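# Hang the yellow rail on the two hooks

## Task

Place the yellow rail so it hangs on both hooks in front of the bins. It must rest in the gap between the end plates of the hooks, not sitting on top of either plate. The clearance is very tight. It only counts if the rail stays there by itself, with no gripper holding it, at the end.

## Robot and tools

Robot and frame. There are two arms, left_arm and right_arm, each ending in a parallel gripper. Every pose is given in one shared scene frame. Its origin is on the table top midway between the arms, +x points out over the table, +z points up, and left_arm sits on the +y side. The names left and right do not refer to sides of a camera image. Base positions: left_arm at (+0.008, +0.285, 0) m with quat_wxyz (+0.999, 0, 0, +0.048), and right_arm at (-0.020, -0.290, 0) m with quat_wxyz (+1.000, 0, 0, +0.027). Joint ranges in rad, base to hand: waist -2.880 to 2.880, shoulder 0.000 to 3.142, elbow 0.000 to 3.019, wrist pitch -1.693 to 1.571, wrist yaw -1.571 to 1.571, wrist roll -2.094 to 2.094. The elbow cannot quite straighten fully. In each gripper's own axes the fingers extend along +z and close along y. The reported end_effector_position is the spot between the finger pads, roughly 1 cm back from the tips.

execute_actions(actions). actions is a list of actions. Each action is a table of at most 15 rows, and each row lasts one control step of 1/30 s. If a table has fewer than 15 rows, its final row repeats until 15 steps are done. Each row is a single list of 14 numbers in [-1, 1] covering both arms, even if only one moves: dx, dy, dz, rx, ry, rz, opening for left_arm, then the same seven for right_arm. dx to rz are an offset, not a pose. They are measured in that gripper's own axes from its measured pose at the start of the action, and for the first action of a call that start is the last pose any result reported. Every row refers to the same start, so rows do not add up. Scale: 1.0 equals 0.6 m of travel or 180 degrees of turn. rx, ry, rz form one rotation vector. opening is absolute, not an offset: +1 is fully open (0.094 m) and -1 is closed. An empty list simply returns the current state and images.

Per-step clipping. At each step the commanded pose is limited to within 70 mm and 16 degrees of the measured one, then damped inverse kinematics drives the joints; position wins over orientation when both cannot be met. A distant target can take several actions, and after an action the arm stops at its last clipped pose, so you must command the remainder next time.

move(target, speed, blocking). target is one row in the same 14-number layout, both arms together, offsets in gripper axes measured from the pose in the most recent result that showed one. Each gripper follows a straight line toward its target, all paths finishing together in 0.5 to 10 s; anything longer is cut off at 10 s short of the target. Rotation takes the shorter direction. speed is the top path speed in m/s, 0.002 to 0.5, default 0.25; turning is capped at twice that value in rad/s. The gripper opening is sent when the move begins. Paths do not slow for obstacles or the other arm, and the hand can lag, wander or overshoot speed, mostly with a nearly straight arm. Faster contact, or a target further past the contact, means a harder hit. With blocking=false you get a result after 0.5 s while the arm keeps going; use wait(0) to check it, and call wait or stop before sending any new rows or moves. The result adds a move: line with the ending (done, off_target, moving, held, fault) and limits: paced means the sent pose was clipped, held means a check blocked some steps (afterwards the arm may jump faster than speed). If the ending names one arm only, the other finished at rest. Each gripper's remaining distance to its target is also given.

wait(seconds), 0 to 10: the scene runs with each arm holding its last command; a running move continues. stop(): brakes a running move, needing braking room; fingers keep moving. zoom_image(camera, region): camera is cam_high or cam_low, region is [x0, y0, x1, y1] in pixels with (0, 0) top left, no larger than 504 by 504. read_manual(section): only "licences", the URDF notices. finished_scene(scene): scene is an integer 1 to 2; it ends the scene irreversibly and reports success.

Results. The state line gives each gripper's position in metres and end_effector_quat_wxyz in the scene frame; printed positions can drift from truth at long reach. Hand target lines show where the controller is now steering each gripper. A pose unreachable line means a clearance check altered or blocked that arm's command. grip_measured is the measured finger opening on the command scale; the last Joint positions entry is the opening in metres. Readings may be off by about 1 mm per gripper. Joint torques are raw drive outputs with offsets and noise. Runs of actions list step readings; HELD marks steps where an arm's row was held back. FAULT lines report arm stops. MOTOR HOT appears from 85 °C; at 100 °C an OVER-TEMPERATURE FAULT releases that arm and gripper and it drops.

Cameras: cam_high and cam_low, both 504x504, returned in that order; cam_high fovy about 56.9 degrees, cam_low about 82.7 degrees.

Practical advice. Arms tend to settle a centimetre or more low, and zero offsets can let them sag further. To keep an arm in place, send the correcting offset back to the desired pose in the first call of a reply and zeros afterwards, aiming higher if it still droops. To grip, command an opening about 0.03 below grip_measured for a firm hold, less for a light one; pad force is roughly 50 to 62 N, lower on very thin parts. Occasional outside tugs can hit a held part or loose object. Avoid letting the arms collide or press each other, knocking anything off the table, dropping the rail, slamming, or shoving hard. Release the rail and back away so it hangs unaided before calling finished_scene.

Each tool is called by a JSON object that holds its "fn" and its "kwargs".

## Session

I'll start by looking at the current state.

{"fn": "execute_actions", "kwargs": {"actions": []}}

Scene clock: 0.00 s.
left_arm: end_effector_position=(+0.2530, +0.5892, +0.1928) grip_measured=+1.000 end_effector_quat_wxyz=(-0.465, +0.799, -0.351, -0.147) | right_arm: end_effector_position=(+0.2681, -0.5220, +0.0988) grip_measured=+1.000 end_effector_quat_wxyz=(+0.132, +0.493, +0.860, +0.011)
Joint positions: left_arm=[ 0.509  1.001  0.591 -0.346 -0.701 -1.397  0.094] | right_arm=[-0.763  1.254  0.777 -0.838 -0.07   0.341  0.094]
Joint velocities: left_arm=[-0.024 -0.005 -0.007 -0.017 -0.022  0.007  0.   ] | right_arm=[-0.005 -0.015 -0.002  0.007  0.051  0.037  0.   ]
Joint torques (N m, as the arm reports them, + toward a larger angle): no reading
Motor temperatures (°C, as the motors report them): left_arm=[20 23 22 20 23 22] | right_arm=[23 21 24 21 21 20]
Hand target (left_arm): +0.261, +0.595, +0.211; -0.480, +0.796, -0.341, -0.138
Hand target (right_arm): +0.274, -0.527, +0.105; +0.140, +0.492, +0.859, +0.009

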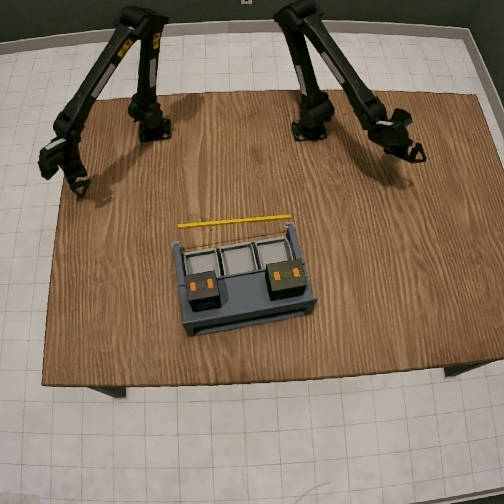

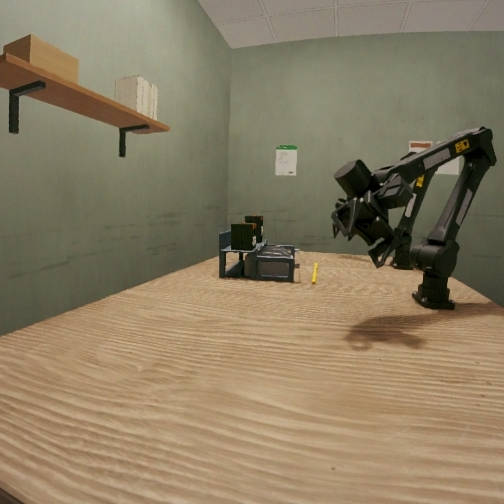

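{"fn": "zoom_image", "kwargs": {"camera": "cam_high", "region": [160, 190, 330, 340]}}

{"fn": "zoom_image", "kwargs": {"camera": "cam_low", "region": [210, 200, 330, 300]}}

Region (160, 190, 330, 340) of cam_high's 504x504 image, scaled by 2.965, with more detail than that image has; it fills the top 445 rows of this view, and the rest is white.

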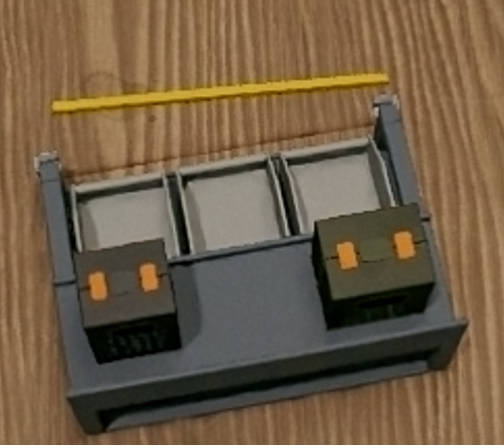

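Region (210, 200, 330, 300) of cam_low's 504x504 image, scaled by 4.200, with more detail than that image has.

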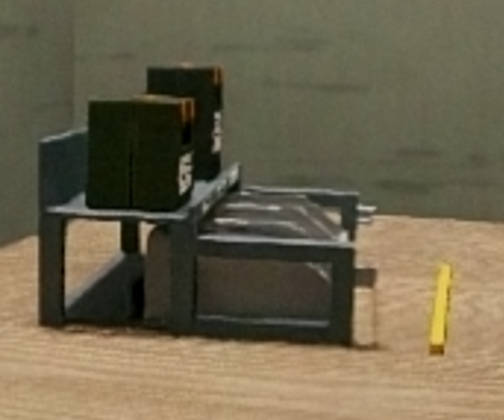

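{"fn": "zoom_image", "kwargs": {"camera": "cam_low", "region": [280, 238, 325, 288]}}

{"fn": "zoom_image", "kwargs": {"camera": "cam_high", "region": [270, 205, 310, 245]}}

{"fn": "zoom_image", "kwargs": {"camera": "cam_high", "region": [162, 218, 202, 258]}}

Region (280, 238, 325, 288) of cam_low's 504x504 image, scaled by 10.080, with more detail than that image has; it fills the left 454 columns of this view, and the rest is white.

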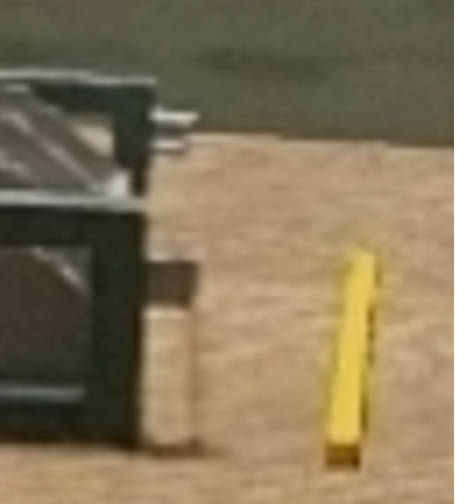

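Region (270, 205, 310, 245) of cam_high's 504x504 image, scaled by 12.600, with more detail than that image has.

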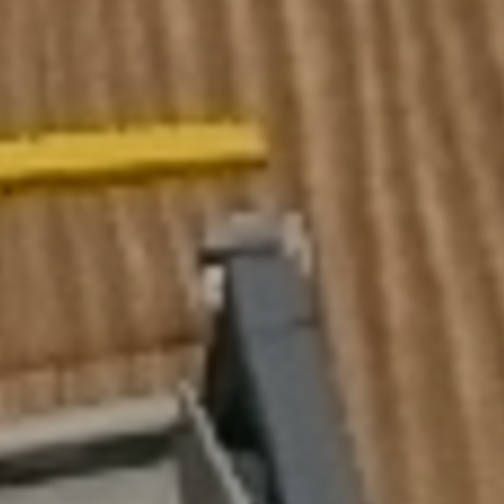

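Region (162, 218, 202, 258) of cam_high's 504x504 image, scaled by 12.600, with more detail than that image has.

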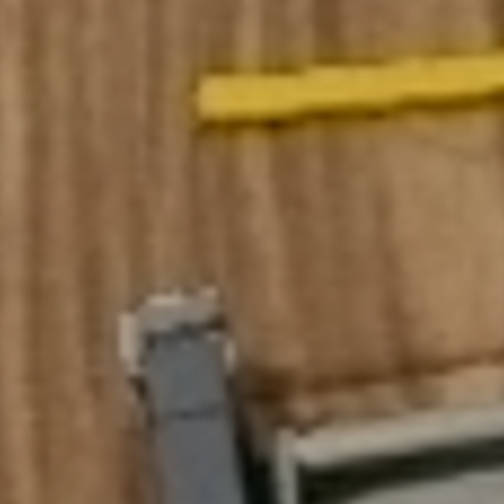

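{"fn": "zoom_image", "kwargs": {"camera": "cam_high", "region": [120, 90, 200, 160]}}

{"fn": "zoom_image", "kwargs": {"camera": "cam_high", "region": [270, 90, 350, 160]}}

{"fn": "zoom_image", "kwargs": {"camera": "cam_high", "region": [30, 130, 110, 210]}}

{"fn": "zoom_image", "kwargs": {"camera": "cam_high", "region": [360, 100, 440, 180]}}

Region (120, 90, 200, 160) of cam_high's 504x504 image, scaled by 6.300, with more detail than that image has; it fills the top 441 rows of this view, and the rest is white.

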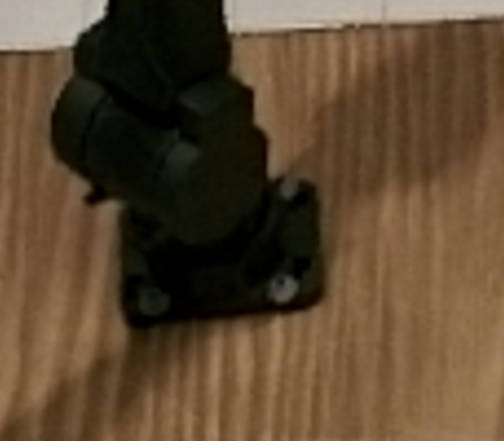

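Region (270, 90, 350, 160) of cam_high's 504x504 image, scaled by 6.300, with more detail than that image has; it fills the top 441 rows of this view, and the rest is white.

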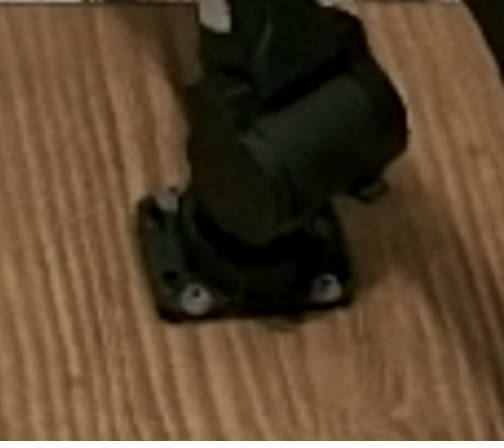

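Region (30, 130, 110, 210) of cam_high's 504x504 image, scaled by 6.300, with more detail than that image has.

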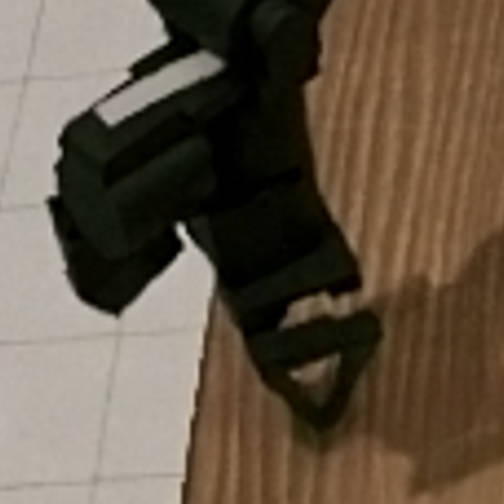

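Region (360, 100, 440, 180) of cam_high's 504x504 image, scaled by 6.300, with more detail than that image has.

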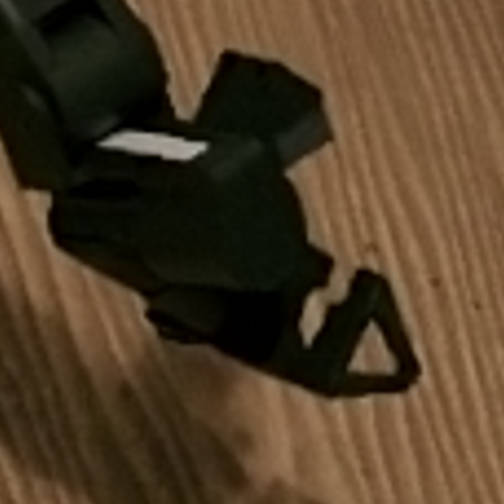

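{"fn": "zoom_image", "kwargs": {"camera": "cam_low", "region": [304, 272, 324, 290]}}

{"fn": "zoom_image", "kwargs": {"camera": "cam_low", "region": [286, 242, 306, 272]}}

{"fn": "zoom_image", "kwargs": {"camera": "cam_high", "region": [282, 212, 300, 232]}}

{"fn": "zoom_image", "kwargs": {"camera": "cam_high", "region": [167, 235, 187, 253]}}

Region (304, 272, 324, 290) of cam_low's 504x504 image, scaled by 25.200, with more detail than that image has; it fills the top 454 rows of this view, and the rest is white.

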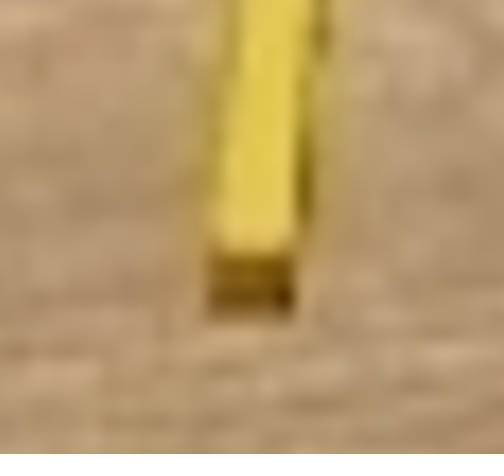

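Region (286, 242, 306, 272) of cam_low's 504x504 image, scaled by 16.800, with more detail than that image has.

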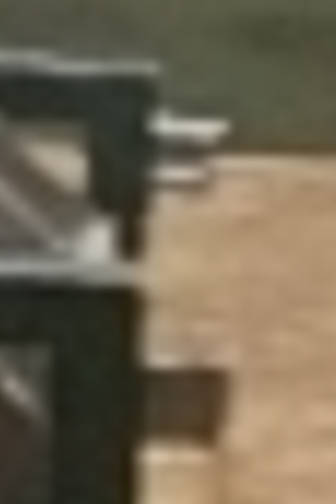

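Region (282, 212, 300, 232) of cam_high's 504x504 image, scaled by 25.200, with more detail than that image has; it fills the left 454 columns of this view, and the rest is white.

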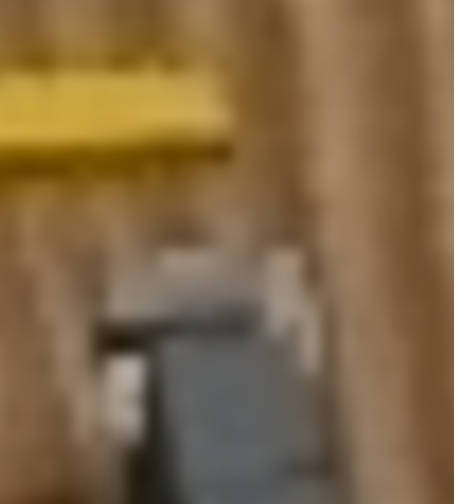

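Region (167, 235, 187, 253) of cam_high's 504x504 image, scaled by 25.200, with more detail than that image has; it fills the top 454 rows of this view, and the rest is white.

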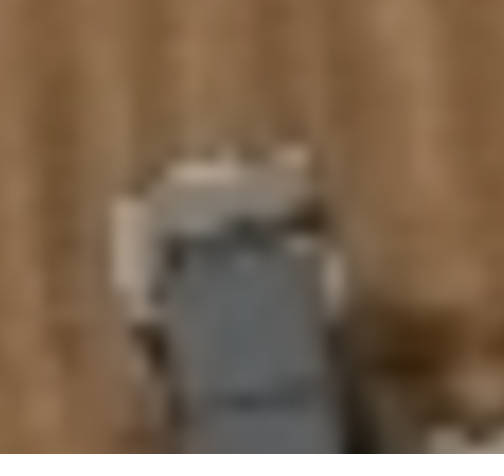

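{"fn": "move", "kwargs": {"target": [-0.012,-0.032,-0.006,0.0096,-0.002,-0.0085,1, 0.645,0.626,0.002,-0.0773,0.0863,-0.843,-0.1], "speed": 0.4}}

Scene clock: 8.70 s.
left_arm: end_effector_position=(+0.2530, +0.5892, +0.1928) grip_measured=+1.000 end_effector_quat_wxyz=(-0.465, +0.799, -0.351, -0.147) | right_arm: end_effector_position=(+0.3922, -0.0221, +0.0591) grip_measured=-0.098 end_effector_quat_wxyz=(+0.019, +0.719, -0.695, +0.005)
Joint positions: left_arm=[ 0.509  1.001  0.591 -0.346 -0.701 -1.397  0.094] | right_arm=[ 0.53   1.774  1.275 -1.106  0.019 -1.02   0.042]
Joint velocities: left_arm=[-0.005 -0.024  0.002 -0.032 -0.007  0.051  0.   ] | right_arm=[-0.005 -0.005  0.002 -0.017 -0.022  0.022 -0.001]
Joint torques (N m, as the arm reports them, + toward a larger angle): left_arm=[-1.93 -5.6  13.07  1.53 -0.43  0.07] | right_arm=[ -2.05 -11.4   13.1   -0.37   0.09  -0.13]
Motor temperatures (°C, as the motors report them): left_arm=[20 24 24 21 23 22] | right_arm=[23 22 26 21 21 20]
Hand target (left_arm): +0.260, +0.595, +0.211; -0.480, +0.797, -0.341, -0.138
Hand target (right_arm): +0.405, -0.011, +0.060; +0.016, +0.727, -0.687, +0.008
Off the commanded pose (left_arm): 0.021 m, 2 deg.
Off the commanded pose (right_arm): 0.026 m, 3 deg.
move: off_target (left_arm, right_arm)

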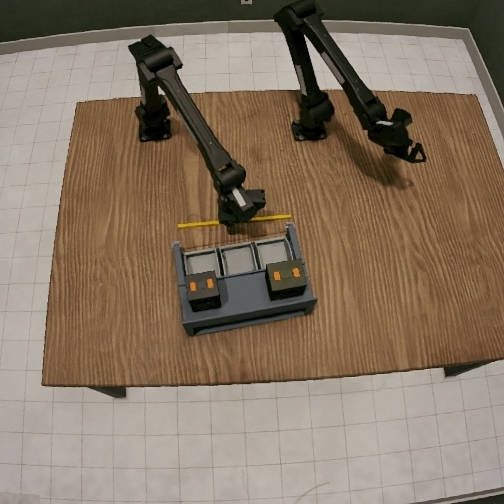

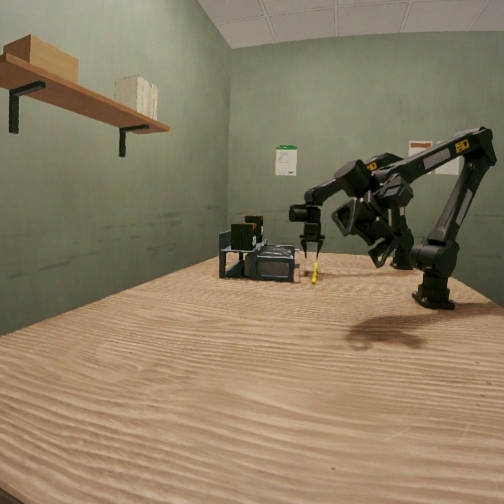

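{"fn": "zoom_image", "kwargs": {"camera": "cam_high", "region": [170, 170, 300, 260]}}

{"fn": "zoom_image", "kwargs": {"camera": "cam_low", "region": [280, 200, 350, 290]}}

Region (170, 170, 300, 260) of cam_high's 504x504 image, scaled by 3.877, with more detail than that image has; it fills the top 349 rows of this view, and the rest is white.

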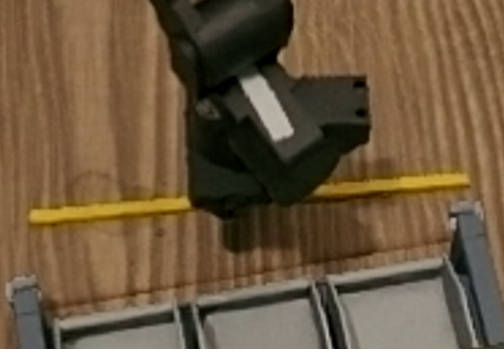

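Region (280, 200, 350, 290) of cam_low's 504x504 image, scaled by 5.600, with more detail than that image has.

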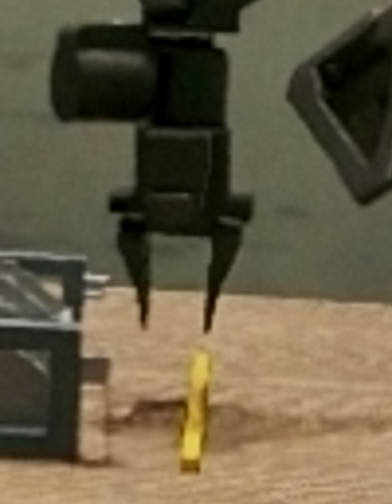

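{"fn": "move", "kwargs": {"target": [-0.012,-0.032,-0.006,0.0096,-0.002,-0.0085,1, -0.040,0.023,0.045,0.0066,-0.0106,-0.0074,-0.1], "speed": 0.08}}

{"fn": "zoom_image", "kwargs": {"camera": "cam_low", "region": [280, 220, 340, 290]}}

{"fn": "zoom_image", "kwargs": {"camera": "cam_high", "region": [170, 170, 300, 260]}}

Scene clock: 10.07 s.
left_arm: end_effector_position=(+0.2530, +0.5892, +0.1928) grip_measured=+1.000 end_effector_quat_wxyz=(-0.465, +0.799, -0.351, -0.147) | right_arm: end_effector_position=(+0.3848, -0.0005, +0.0454) grip_measured=-0.098 end_effector_quat_wxyz=(-0.010, +0.729, -0.684, +0.005)
Joint positions: left_arm=[ 0.509  1.001  0.591 -0.346 -0.701 -1.397  0.094] | right_arm=[ 0.57   1.774  1.234 -1.008  0.007 -1.012  0.042]
Joint velocities: left_arm=[-0.005 -0.005 -0.007 -0.007  0.066 -0.022  0.   ] | right_arm=[-0.005 -0.005 -0.007 -0.002 -0.007  0.007  0.   ]
Joint torques (N m, as the arm reports them, + toward a larger angle): left_arm=[-1.83 -5.48 13.04  1.45 -0.44  0.05] | right_arm=[ -1.59 -12.64   7.38   0.38  -0.22   0.1 ]
Motor temperatures (°C, as the motors report them): left_arm=[20 24 24 21 23 22] | right_arm=[23 22 26 21 21 20]
Hand target (left_arm): +0.260, +0.595, +0.211; -0.480, +0.797, -0.341, -0.138
Hand target (right_arm): +0.378, -0.000, +0.032; +0.000, +0.727, -0.687, +0.002
Off the commanded pose (left_arm): 0.021 m, 2 deg.
Off the commanded pose (right_arm): 0.016 m, 1 deg.
move: off_target (left_arm, right_arm)

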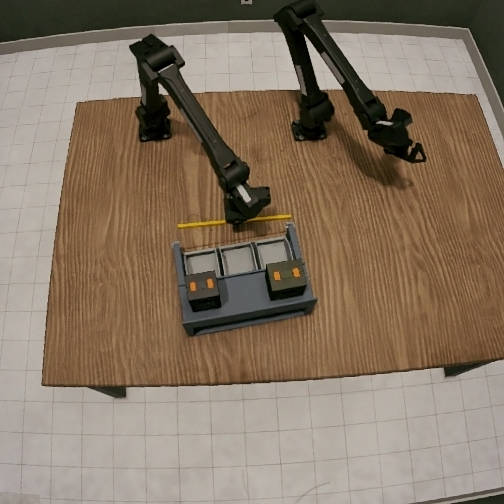

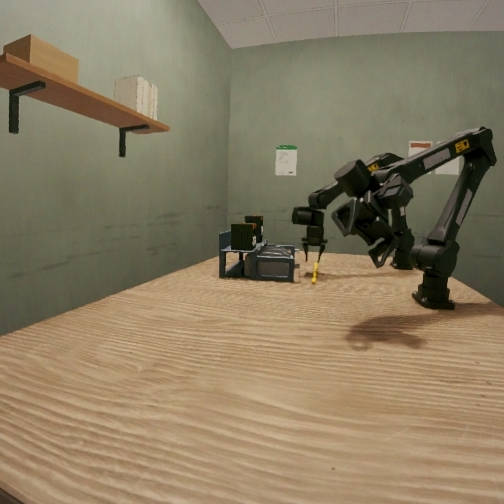

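Region (280, 220, 340, 290) of cam_low's 504x504 image, scaled by 7.200, with more detail than that image has; it fills the left 432 columns of this view, and the rest is white.

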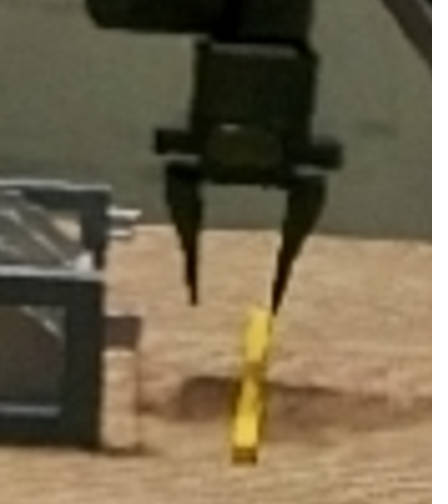

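Region (170, 170, 300, 260) of cam_high's 504x504 image, scaled by 3.877, with more detail than that image has; it fills the top 349 rows of this view, and the rest is white.

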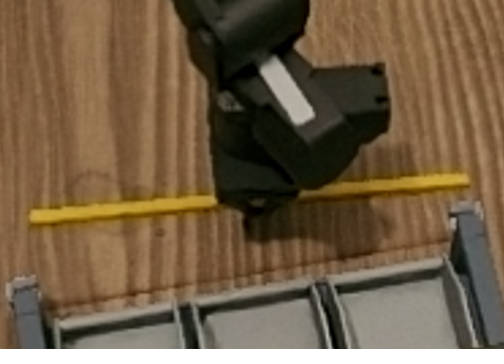

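{"fn": "move", "kwargs": {"target": [-0.012,-0.032,-0.006,0.0096,-0.002,-0.0085,1, 0.001,0.031,0.068,-0.012,0.004,0.001,-0.1], "speed": 0.06}}

{"fn": "zoom_image", "kwargs": {"camera": "cam_low", "region": [280, 220, 340, 290]}}

{"fn": "zoom_image", "kwargs": {"camera": "cam_high", "region": [170, 170, 300, 260]}}

Scene clock: 11.87 s.
left_arm: end_effector_position=(+0.2530, +0.5892, +0.1928) grip_measured=+1.000 end_effector_quat_wxyz=(-0.465, +0.799, -0.351, -0.147) | right_arm: end_effector_position=(+0.3781, -0.0038, +0.0251) grip_measured=-0.098 end_effector_quat_wxyz=(-0.010, +0.729, -0.685, +0.003)
Joint positions: left_arm=[ 0.509  1.001  0.591 -0.346 -0.701 -1.397  0.094] | right_arm=[ 0.571  1.788  1.19  -0.953  0.002 -1.008  0.042]
Joint velocities: left_arm=[-0.005 -0.015 -0.007 -0.012 -0.051  0.066  0.   ] | right_arm=[-0.005  0.005  0.002  0.002 -0.037 -0.051  0.   ]
Joint torques (N m, as the arm reports them, + toward a larger angle): left_arm=[-1.83 -5.36 13.04  1.54 -0.45  0.04] | right_arm=[ -1.67 -11.9    7.21   0.42  -0.23   0.06]
Motor temperatures (°C, as the motors report them): left_arm=[20 24 24 21 23 22] | right_arm=[23 22 26 21 21 20]
Hand target (left_arm): +0.260, +0.595, +0.211; -0.480, +0.797, -0.341, -0.138
Hand target (right_arm): +0.367, -0.003, +0.005; +0.008, +0.728, -0.685, -0.003
Off the commanded pose (left_arm): 0.021 m, 2 deg.
Off the commanded pose (right_arm): 0.024 m, 2 deg.
move: off_target (left_arm, right_arm)

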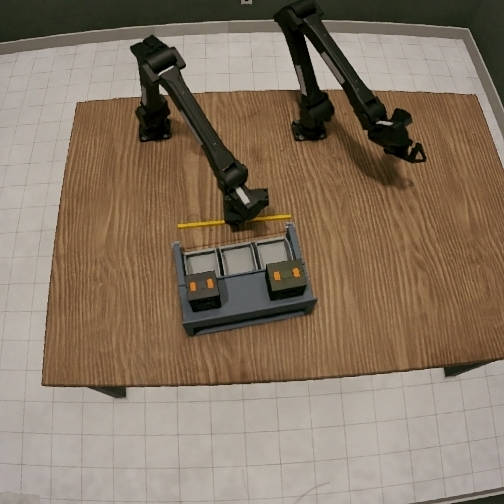

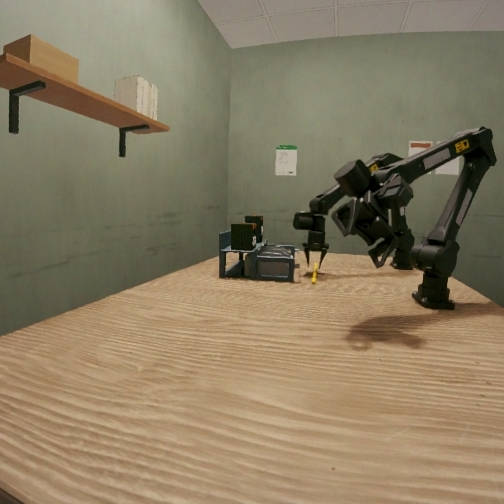

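Region (280, 220, 340, 290) of cam_low's 504x504 image, scaled by 7.200, with more detail than that image has; it fills the left 432 columns of this view, and the rest is white.

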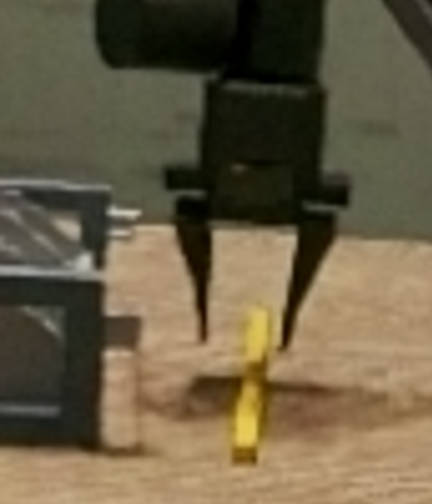

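Region (170, 170, 300, 260) of cam_high's 504x504 image, scaled by 3.877, with more detail than that image has; it fills the top 349 rows of this view, and the rest is white.

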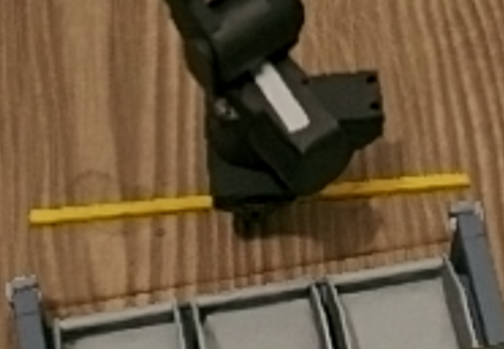

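{"fn": "move", "kwargs": {"target": [-0.012,-0.032,-0.006,0.0096,-0.002,-0.0085,1, -0.003,0.028,0.057,-0.016,0.008,0.0,-0.1], "speed": 0.05}}

{"fn": "zoom_image", "kwargs": {"camera": "cam_low", "region": [280, 220, 340, 290]}}

Scene clock: 13.30 s.
left_arm: end_effector_position=(+0.2530, +0.5892, +0.1928) grip_measured=+1.000 end_effector_quat_wxyz=(-0.465, +0.799, -0.351, -0.147) | right_arm: end_effector_position=(+0.3725, -0.0038, +0.0106) grip_measured=-0.098 end_effector_quat_wxyz=(-0.000, +0.729, -0.684, -0.000)
Joint positions: left_arm=[ 0.509  1.001  0.591 -0.346 -0.701 -1.397  0.094] | right_arm=[ 0.577  1.811  1.178 -0.938 -0.    -1.004  0.042]
Joint velocities: left_arm=[-0.005 -0.005 -0.012 -0.017  0.081 -0.037  0.   ] | right_arm=[ 0.005 -0.005 -0.002  0.017 -0.022  0.022  0.001]
Joint torques (N m, as the arm reports them, + toward a larger angle): left_arm=[-1.72 -5.34 13.05  1.45 -0.42  0.05] | right_arm=[ -0.68 -11.29   6.99   0.46  -0.24   0.08]
Motor temperatures (°C, as the motors report them): left_arm=[20 24 24 21 23 22] | right_arm=[23 22 26 21 21 20]
Hand target (left_arm): +0.260, +0.595, +0.211; -0.480, +0.797, -0.341, -0.138
Hand target (right_arm): +0.362, -0.003, -0.008; +0.017, +0.728, -0.685, -0.005
Off the commanded pose (left_arm): 0.021 m, 2 deg.
Off the commanded pose (right_arm): 0.023 m, 2 deg.
move: off_target (left_arm, right_arm)

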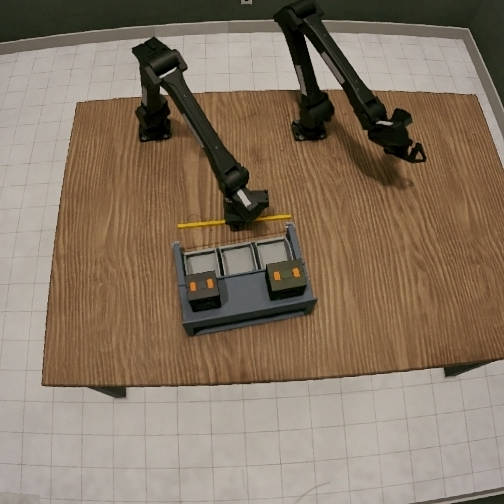

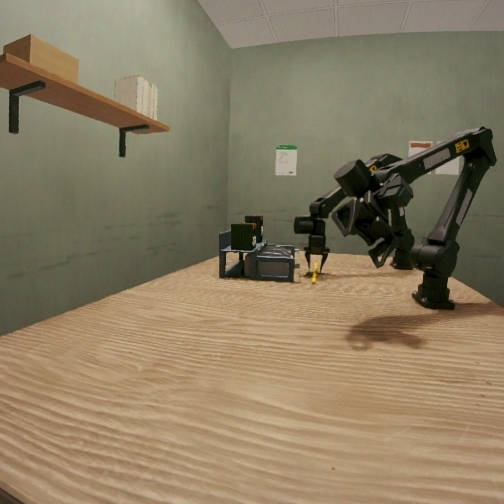

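Region (280, 220, 340, 290) of cam_low's 504x504 image, scaled by 7.200, with more detail than that image has; it fills the left 432 columns of this view, and the rest is white.

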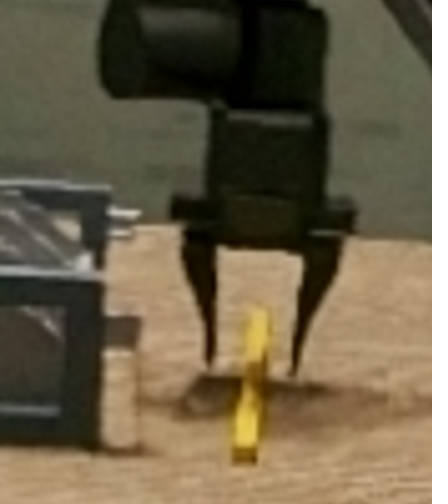

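{"fn": "zoom_image", "kwargs": {"camera": "cam_low", "region": [300, 258, 330, 288]}}

{"fn": "zoom_image", "kwargs": {"camera": "cam_high", "region": [205, 195, 265, 245]}}

Region (300, 258, 330, 288) of cam_low's 504x504 image, scaled by 16.800, with more detail than that image has.

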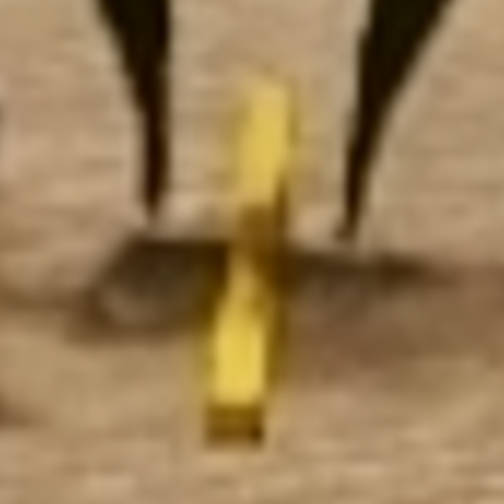

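Region (205, 195, 265, 245) of cam_high's 504x504 image, scaled by 8.400, with more detail than that image has.

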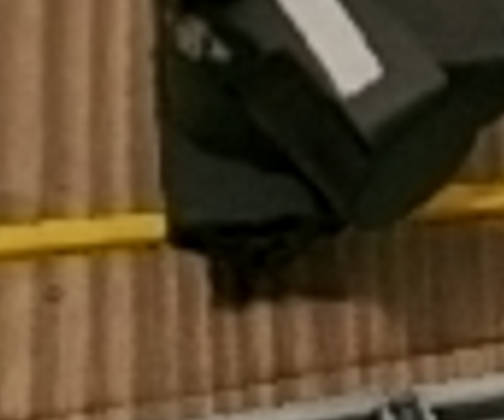

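{"fn": "execute_actions", "kwargs": {"actions": [[[-0.012,-0.032,-0.006,0.0096,-0.002,-0.0085,1, -0.002,0.0175,0.033,-0.010,0.005,0,-0.2],[-0.012,-0.032,-0.006,0.0096,-0.002,-0.0085,1, -0.002,0.0175,0.034,-0.010,0.005,0,-0.25],[-0.012,-0.032,-0.006,0.0096,-0.002,-0.0085,1, -0.002,0.0175,0.035,-0.010,0.005,0,-0.3],[-0.012,-0.032,-0.006,0.0096,-0.002,-0.0085,1, -0.002,0.0175,0.036,-0.010,0.005,0,-0.35],[-0.012,-0.032,-0.006,0.0096,-0.002,-0.0085,1, -0.002,0.0175,0.037,-0.010,0.005,0,-0.4],[-0.012,-0.032,-0.006,0.0096,-0.002,-0.0085,1, -0.002,0.0175,0.038,-0.010,0.005,0,-0.45],[-0.012,-0.032,-0.006,0.0096,-0.002,-0.0085,1, -0.002,0.0175,0.039,-0.010,0.005,0,-0.5],[-0.012,-0.032,-0.006,0.0096,-0.002,-0.0085,1, -0.002,0.0175,0.040,-0.010,0.005,0,-0.55],[-0.012,-0.032,-0.006,0.0096,-0.002,-0.0085,1, -0.002,0.0175,0.041,-0.010,0.005,0,-0.58]]]}}

{"fn": "zoom_image", "kwargs": {"camera": "cam_low", "region": [300, 258, 330, 288]}}

Scene clock: 14.27 s.
left_arm: end_effector_position=(+0.2530, +0.5892, +0.1928) grip_measured=+1.000 end_effector_quat_wxyz=(-0.465, +0.799, -0.351, -0.147) | right_arm: end_effector_position=(+0.3746, -0.0023, +0.0097) grip_measured=-0.578 end_effector_quat_wxyz=(-0.005, +0.729, -0.684, +0.001)
Joint positions: left_arm=[ 0.509  1.001  0.591 -0.346 -0.701 -1.397  0.094] | right_arm=[ 0.577  1.813  1.178 -0.927 -0.    -1.004  0.02 ]
Joint velocities: left_arm=[-0.005 -0.005 -0.012 -0.012 -0.081 -0.022  0.   ] | right_arm=[-0.005 -0.005 -0.007 -0.002 -0.007 -0.051 -0.   ]
Joint torques (N m, as the arm reports them, + toward a larger angle): left_arm=[-1.86 -5.53 13.03  1.54 -0.44  0.07] | right_arm=[ -2.3  -11.85   6.71   0.51  -0.14   0.12]
Motor temperatures (°C, as the motors report them): left_arm=[20 24 24 21 23 22] | right_arm=[23 22 26 21 21 20]
Hand target (left_arm): +0.260, +0.595, +0.211; -0.480, +0.797, -0.341, -0.138
Hand target (right_arm): +0.362, -0.004, -0.013; +0.017, +0.729, -0.684, -0.005
Off the commanded pose (left_arm): 0.021 m, 2 deg.
Off the commanded pose (right_arm): 0.027 m, 3 deg.
Step readings (end_effector_position):
0: left_arm (+0.2530, +0.5892, +0.1928) | right_arm (+0.3725, -0.0038, +0.0106)
1: left_arm (+0.2530, +0.5892, +0.1928) | right_arm (+0.3725, -0.0038, +0.0106)
2: left_arm (+0.2530, +0.5892, +0.1928) | right_arm (+0.3725, -0.0038, +0.0106)
4: left_arm (+0.2530, +0.5892, +0.1928) | right_arm (+0.3729, -0.0035, +0.0106)
8: left_arm (+0.2530, +0.5892, +0.1928) | right_arm (+0.3739, -0.0028, +0.0104)
15: end_effector_position above

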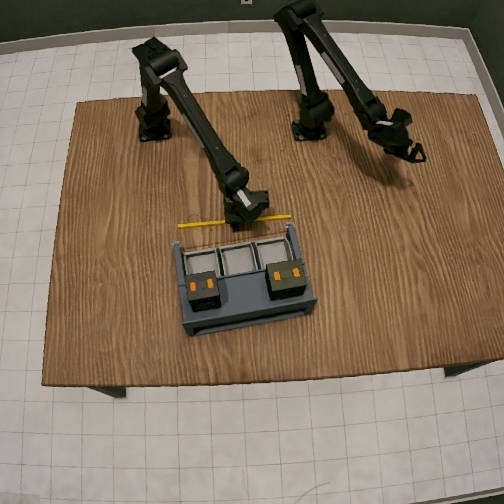

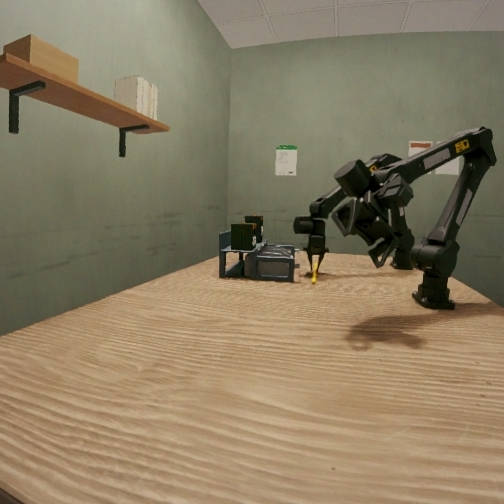

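Region (300, 258, 330, 288) of cam_low's 504x504 image, scaled by 16.800, with more detail than that image has.

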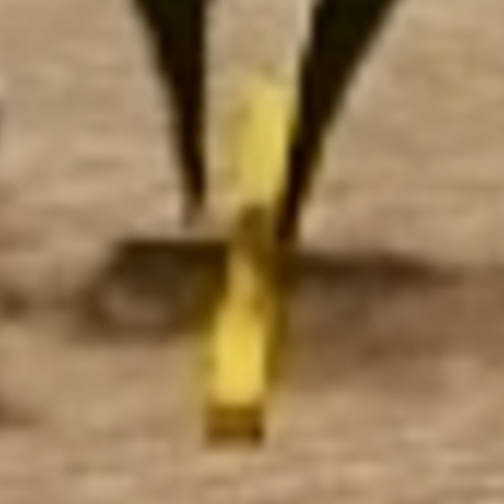

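{"fn": "execute_actions", "kwargs": {"actions": [[[-0.012,-0.032,-0.006,0.0096,-0.002,-0.0085,1, 0.002,0.022,0.041,-0.013,0.008,0,-0.5],[-0.012,-0.032,-0.006,0.0096,-0.002,-0.0085,1, 0.002,0.023,0.044,-0.014,0.009,0,-0.5],[-0.012,-0.032,-0.006,0.0096,-0.002,-0.0085,1, 0.003,0.024,0.047,-0.015,0.0095,0,-0.5],[-0.012,-0.032,-0.006,0.0096,-0.002,-0.0085,1, 0.003,0.0243,0.0493,-0.016,0.010,0,-0.5]]]}}

{"fn": "zoom_image", "kwargs": {"camera": "cam_low", "region": [300, 258, 330, 288]}}

Scene clock: 15.30 s.
left_arm: end_effector_position=(+0.2530, +0.5892, +0.1928) grip_measured=+1.000 end_effector_quat_wxyz=(-0.465, +0.799, -0.351, -0.147) | right_arm: end_effector_position=(+0.3735, -0.0031, +0.0040) grip_measured=-0.502 end_effector_quat_wxyz=(+0.001, +0.729, -0.684, -0.000)
Joint positions: left_arm=[ 0.509  1.001  0.591 -0.346 -0.701 -1.397  0.094] | right_arm=[ 0.577  1.825  1.178 -0.926 -0.    -1.004  0.023]
Joint velocities: left_arm=[ 0.005 -0.005 -0.002  0.012 -0.022  0.007  0.   ] | right_arm=[-0.005 -0.015 -0.027 -0.032 -0.022  0.051 -0.   ]
Joint torques (N m, as the arm reports them, + toward a larger angle): left_arm=[-1.96 -5.34 13.08  1.56 -0.42  0.06] | right_arm=[ -1.49 -11.2    6.66   0.37  -0.07   0.12]
Motor temperatures (°C, as the motors report them): left_arm=[20 24 24 21 23 22] | right_arm=[23 22 26 21 21 20]
Hand target (left_arm): +0.260, +0.595, +0.211; -0.480, +0.797, -0.341, -0.138
Hand target (right_arm): +0.360, -0.005, -0.019; +0.025, +0.729, -0.684, -0.005
Off the commanded pose (left_arm): 0.021 m, 2 deg.
Off the commanded pose (right_arm): 0.027 m, 3 deg.
Step readings (end_effector_position):
0: left_arm (+0.2530, +0.5892, +0.1928) | right_arm (+0.3746, -0.0023, +0.0097)
1: left_arm (+0.2530, +0.5892, +0.1928) | right_arm (+0.3746, -0.0023, +0.0095)
2: left_arm (+0.2530, +0.5892, +0.1928) | right_arm (+0.3745, -0.0024, +0.0093)
4: left_arm (+0.2530, +0.5892, +0.1928) | right_arm (+0.3743, -0.0025, +0.0085)
8: left_arm (+0.2530, +0.5892, +0.1928) | right_arm (+0.3734, -0.0032, +0.0042)
15: end_effector_position above

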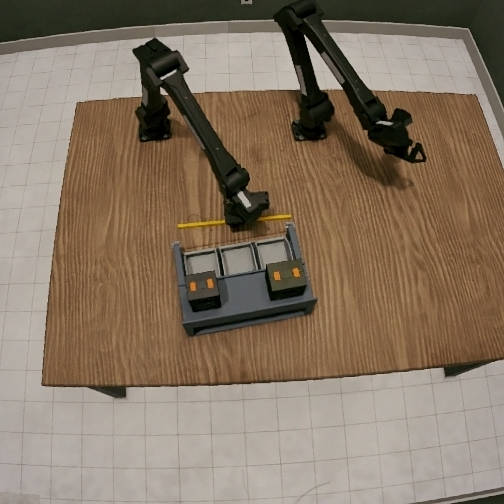

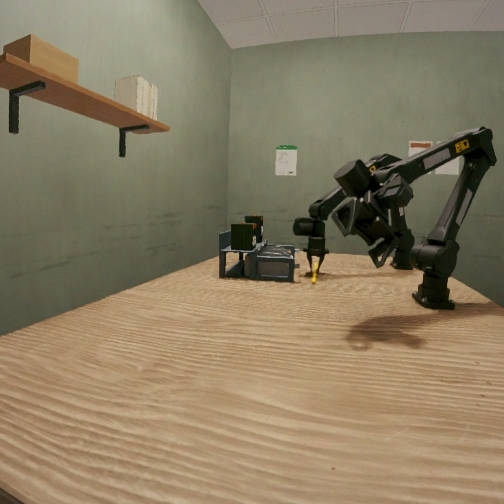

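Region (300, 258, 330, 288) of cam_low's 504x504 image, scaled by 16.800, with more detail than that image has.

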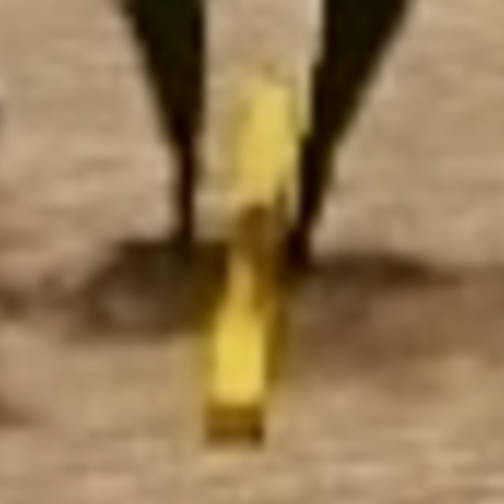

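{"fn": "execute_actions", "kwargs": {"actions": [[[-0.012,-0.032,-0.006,0.0096,-0.002,-0.0085,1, 0,0.019,0.028,-0.009,0.0055,0,-0.55],[-0.012,-0.032,-0.006,0.0096,-0.002,-0.0085,1, 0,0.019,0.028,-0.009,0.0055,0,-0.6],[-0.012,-0.032,-0.006,0.0096,-0.002,-0.0085,1, 0,0.019,0.028,-0.009,0.0055,0,-0.63],[-0.012,-0.032,-0.006,0.0096,-0.002,-0.0085,1, 0,0.019,0.028,-0.009,0.0055,0,-0.66],[-0.012,-0.032,-0.006,0.0096,-0.002,-0.0085,1, 0,0.019,0.028,-0.009,0.0055,0,-0.69],[-0.012,-0.032,-0.006,0.0096,-0.002,-0.0085,1, 0,0.019,0.028,-0.009,0.0055,0,-0.71],[-0.012,-0.032,-0.006,0.0096,-0.002,-0.0085,1, 0,0.019,0.028,-0.009,0.0055,0,-0.73],[-0.012,-0.032,-0.006,0.0096,-0.002,-0.0085,1, 0,0.019,0.028,-0.009,0.0055,0,-0.75],[-0.012,-0.032,-0.006,0.0096,-0.002,-0.0085,1, 0,0.019,0.028,-0.009,0.0055,0,-0.77],[-0.012,-0.032,-0.006,0.0096,-0.002,-0.0085,1, 0,0.019,0.028,-0.009,0.0055,0,-0.79],[-0.012,-0.032,-0.006,0.0096,-0.002,-0.0085,1, 0,0.019,0.028,-0.009,0.0055,0,-0.8]]]}}

{"fn": "zoom_image", "kwargs": {"camera": "cam_high", "region": [165, 190, 305, 260]}}

Scene clock: 16.03 s.
left_arm: end_effector_position=(+0.2530, +0.5892, +0.1928) grip_measured=+1.000 end_effector_quat_wxyz=(-0.465, +0.799, -0.351, -0.147) | right_arm: end_effector_position=(+0.3734, -0.0029, +0.0040) grip_measured=-0.792 end_effector_quat_wxyz=(+0.001, +0.729, -0.684, -0.000)
Joint positions: left_arm=[ 0.509  1.001  0.591 -0.346 -0.701 -1.397  0.094] | right_arm=[ 0.577  1.825  1.178 -0.926 -0.    -1.004  0.01 ]
Joint velocities: left_arm=[ 0.005 -0.005 -0.017 -0.007 -0.022  0.007  0.   ] | right_arm=[ 0.005 -0.005  0.002 -0.002 -0.066 -0.022 -0.001]
Joint torques (N m, as the arm reports them, + toward a larger angle): left_arm=[-2.11 -5.36 13.04  1.53 -0.42  0.07] | right_arm=[ -1.8  -12.15   6.42   0.22  -0.1    0.08]
Motor temperatures (°C, as the motors report them): left_arm=[20 24 24 21 23 22] | right_arm=[23 22 26 21 21 20]
Hand target (left_arm): +0.260, +0.595, +0.211; -0.480, +0.797, -0.341, -0.138
Hand target (right_arm): +0.362, -0.004, -0.012; +0.017, +0.729, -0.684, -0.003
Off the commanded pose (left_arm): 0.021 m, 2 deg.
Off the commanded pose (right_arm): 0.020 m, 2 deg.
Step readings (end_effector_position):
0: left_arm (+0.2530, +0.5892, +0.1928) | right_arm (+0.3735, -0.0031, +0.0040)
1: left_arm (+0.2530, +0.5892, +0.1928) | right_arm (+0.3735, -0.0031, +0.0040)
2: left_arm (+0.2530, +0.5892, +0.1928) | right_arm (+0.3735, -0.0031, +0.0040)
4: left_arm (+0.2530, +0.5892, +0.1928) | right_arm (+0.3735, -0.0031, +0.0040)
8: left_arm (+0.2530, +0.5892, +0.1928) | right_arm (+0.3735, -0.0031, +0.0040)
15: end_effector_position above

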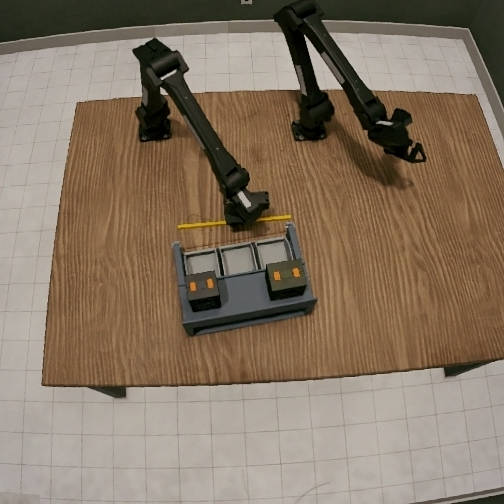

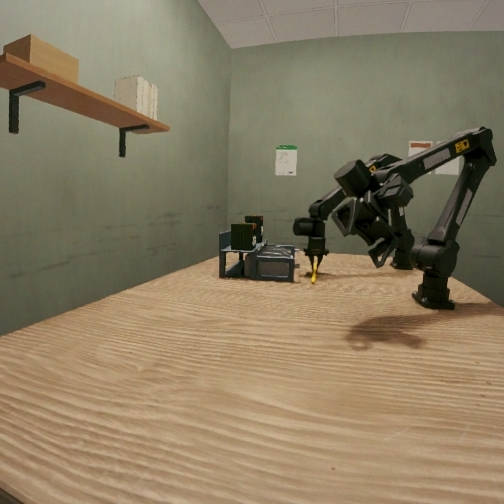

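Region (165, 190, 305, 260) of cam_high's 504x504 image, scaled by 3.600, with more detail than that image has.

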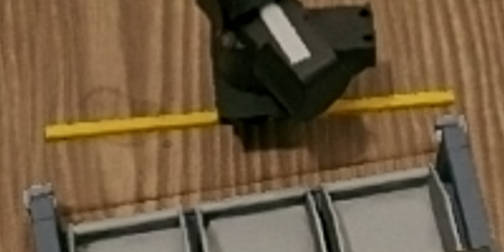

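{"fn": "move", "kwargs": {"target": [-0.012,-0.032,-0.006,0.0096,-0.002,-0.0085,1, 0.004,-0.067,-0.142,0.005,-0.003,-0.030,-0.83], "speed": 0.08}}

{"fn": "zoom_image", "kwargs": {"camera": "cam_high", "region": [165, 190, 305, 260]}}

{"fn": "zoom_image", "kwargs": {"camera": "cam_low", "region": [280, 225, 330, 290]}}

Scene clock: 17.87 s.
left_arm: end_effector_position=(+0.2530, +0.5892, +0.1928) grip_measured=+1.000 end_effector_quat_wxyz=(-0.465, +0.799, -0.351, -0.147) | right_arm: end_effector_position=(+0.3876, -0.0126, +0.0543) grip_measured=-0.810 end_effector_quat_wxyz=(+0.031, +0.759, -0.650, -0.008)
Joint positions: left_arm=[ 0.509  1.001  0.591 -0.346 -0.701 -1.397  0.094] | right_arm=[ 0.544  1.801  1.298 -1.131 -0.    -1.127  0.009]
Joint velocities: left_arm=[-0.005 -0.005  0.022 -0.022 -0.095  0.037  0.   ] | right_arm=[ 0.005 -0.005 -0.017  0.012 -0.037 -0.022  0.001]
Joint torques (N m, as the arm reports them, + toward a larger angle): left_arm=[-2.01 -5.44 13.1   1.52 -0.45  0.04] | right_arm=[ -3.28 -16.53  13.9   -0.53  -0.11  -0.12]
Motor temperatures (°C, as the motors report them): left_arm=[20 24 25 21 23 22] | right_arm=[23 22 27 21 21 20]
Hand target (left_arm): +0.260, +0.595, +0.211; -0.480, +0.797, -0.341, -0.138
Hand target (right_arm): +0.411, -0.004, +0.090; -0.009, +0.761, -0.649, +0.002
Off the commanded pose (left_arm): 0.021 m, 2 deg.
Off the commanded pose (right_arm): 0.045 m, 5 deg.
move: off_target (left_arm, right_arm)

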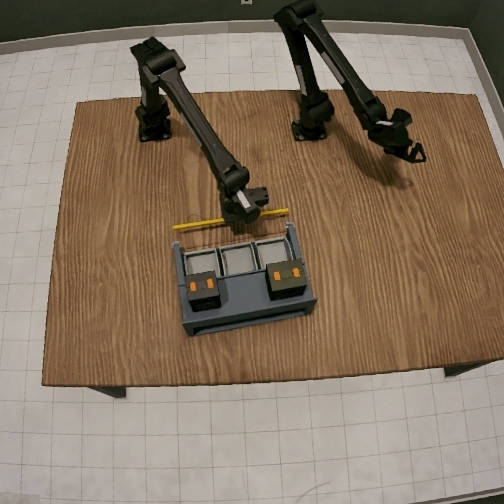

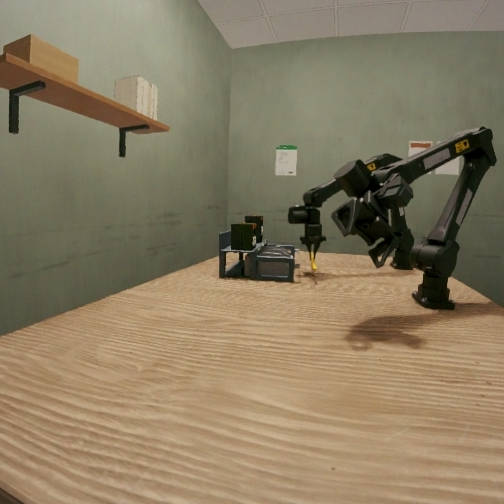

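Region (165, 190, 305, 260) of cam_high's 504x504 image, scaled by 3.600, with more detail than that image has.

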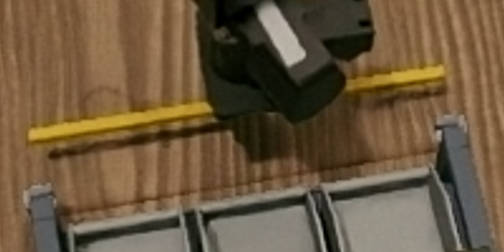

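Region (280, 225, 330, 290) of cam_low's 504x504 image, scaled by 7.754, with more detail than that image has; it fills the left 388 columns of this view, and the rest is white.

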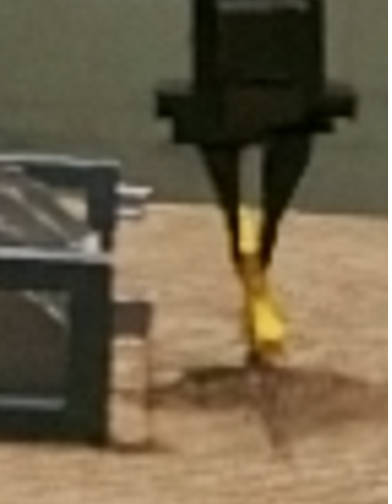

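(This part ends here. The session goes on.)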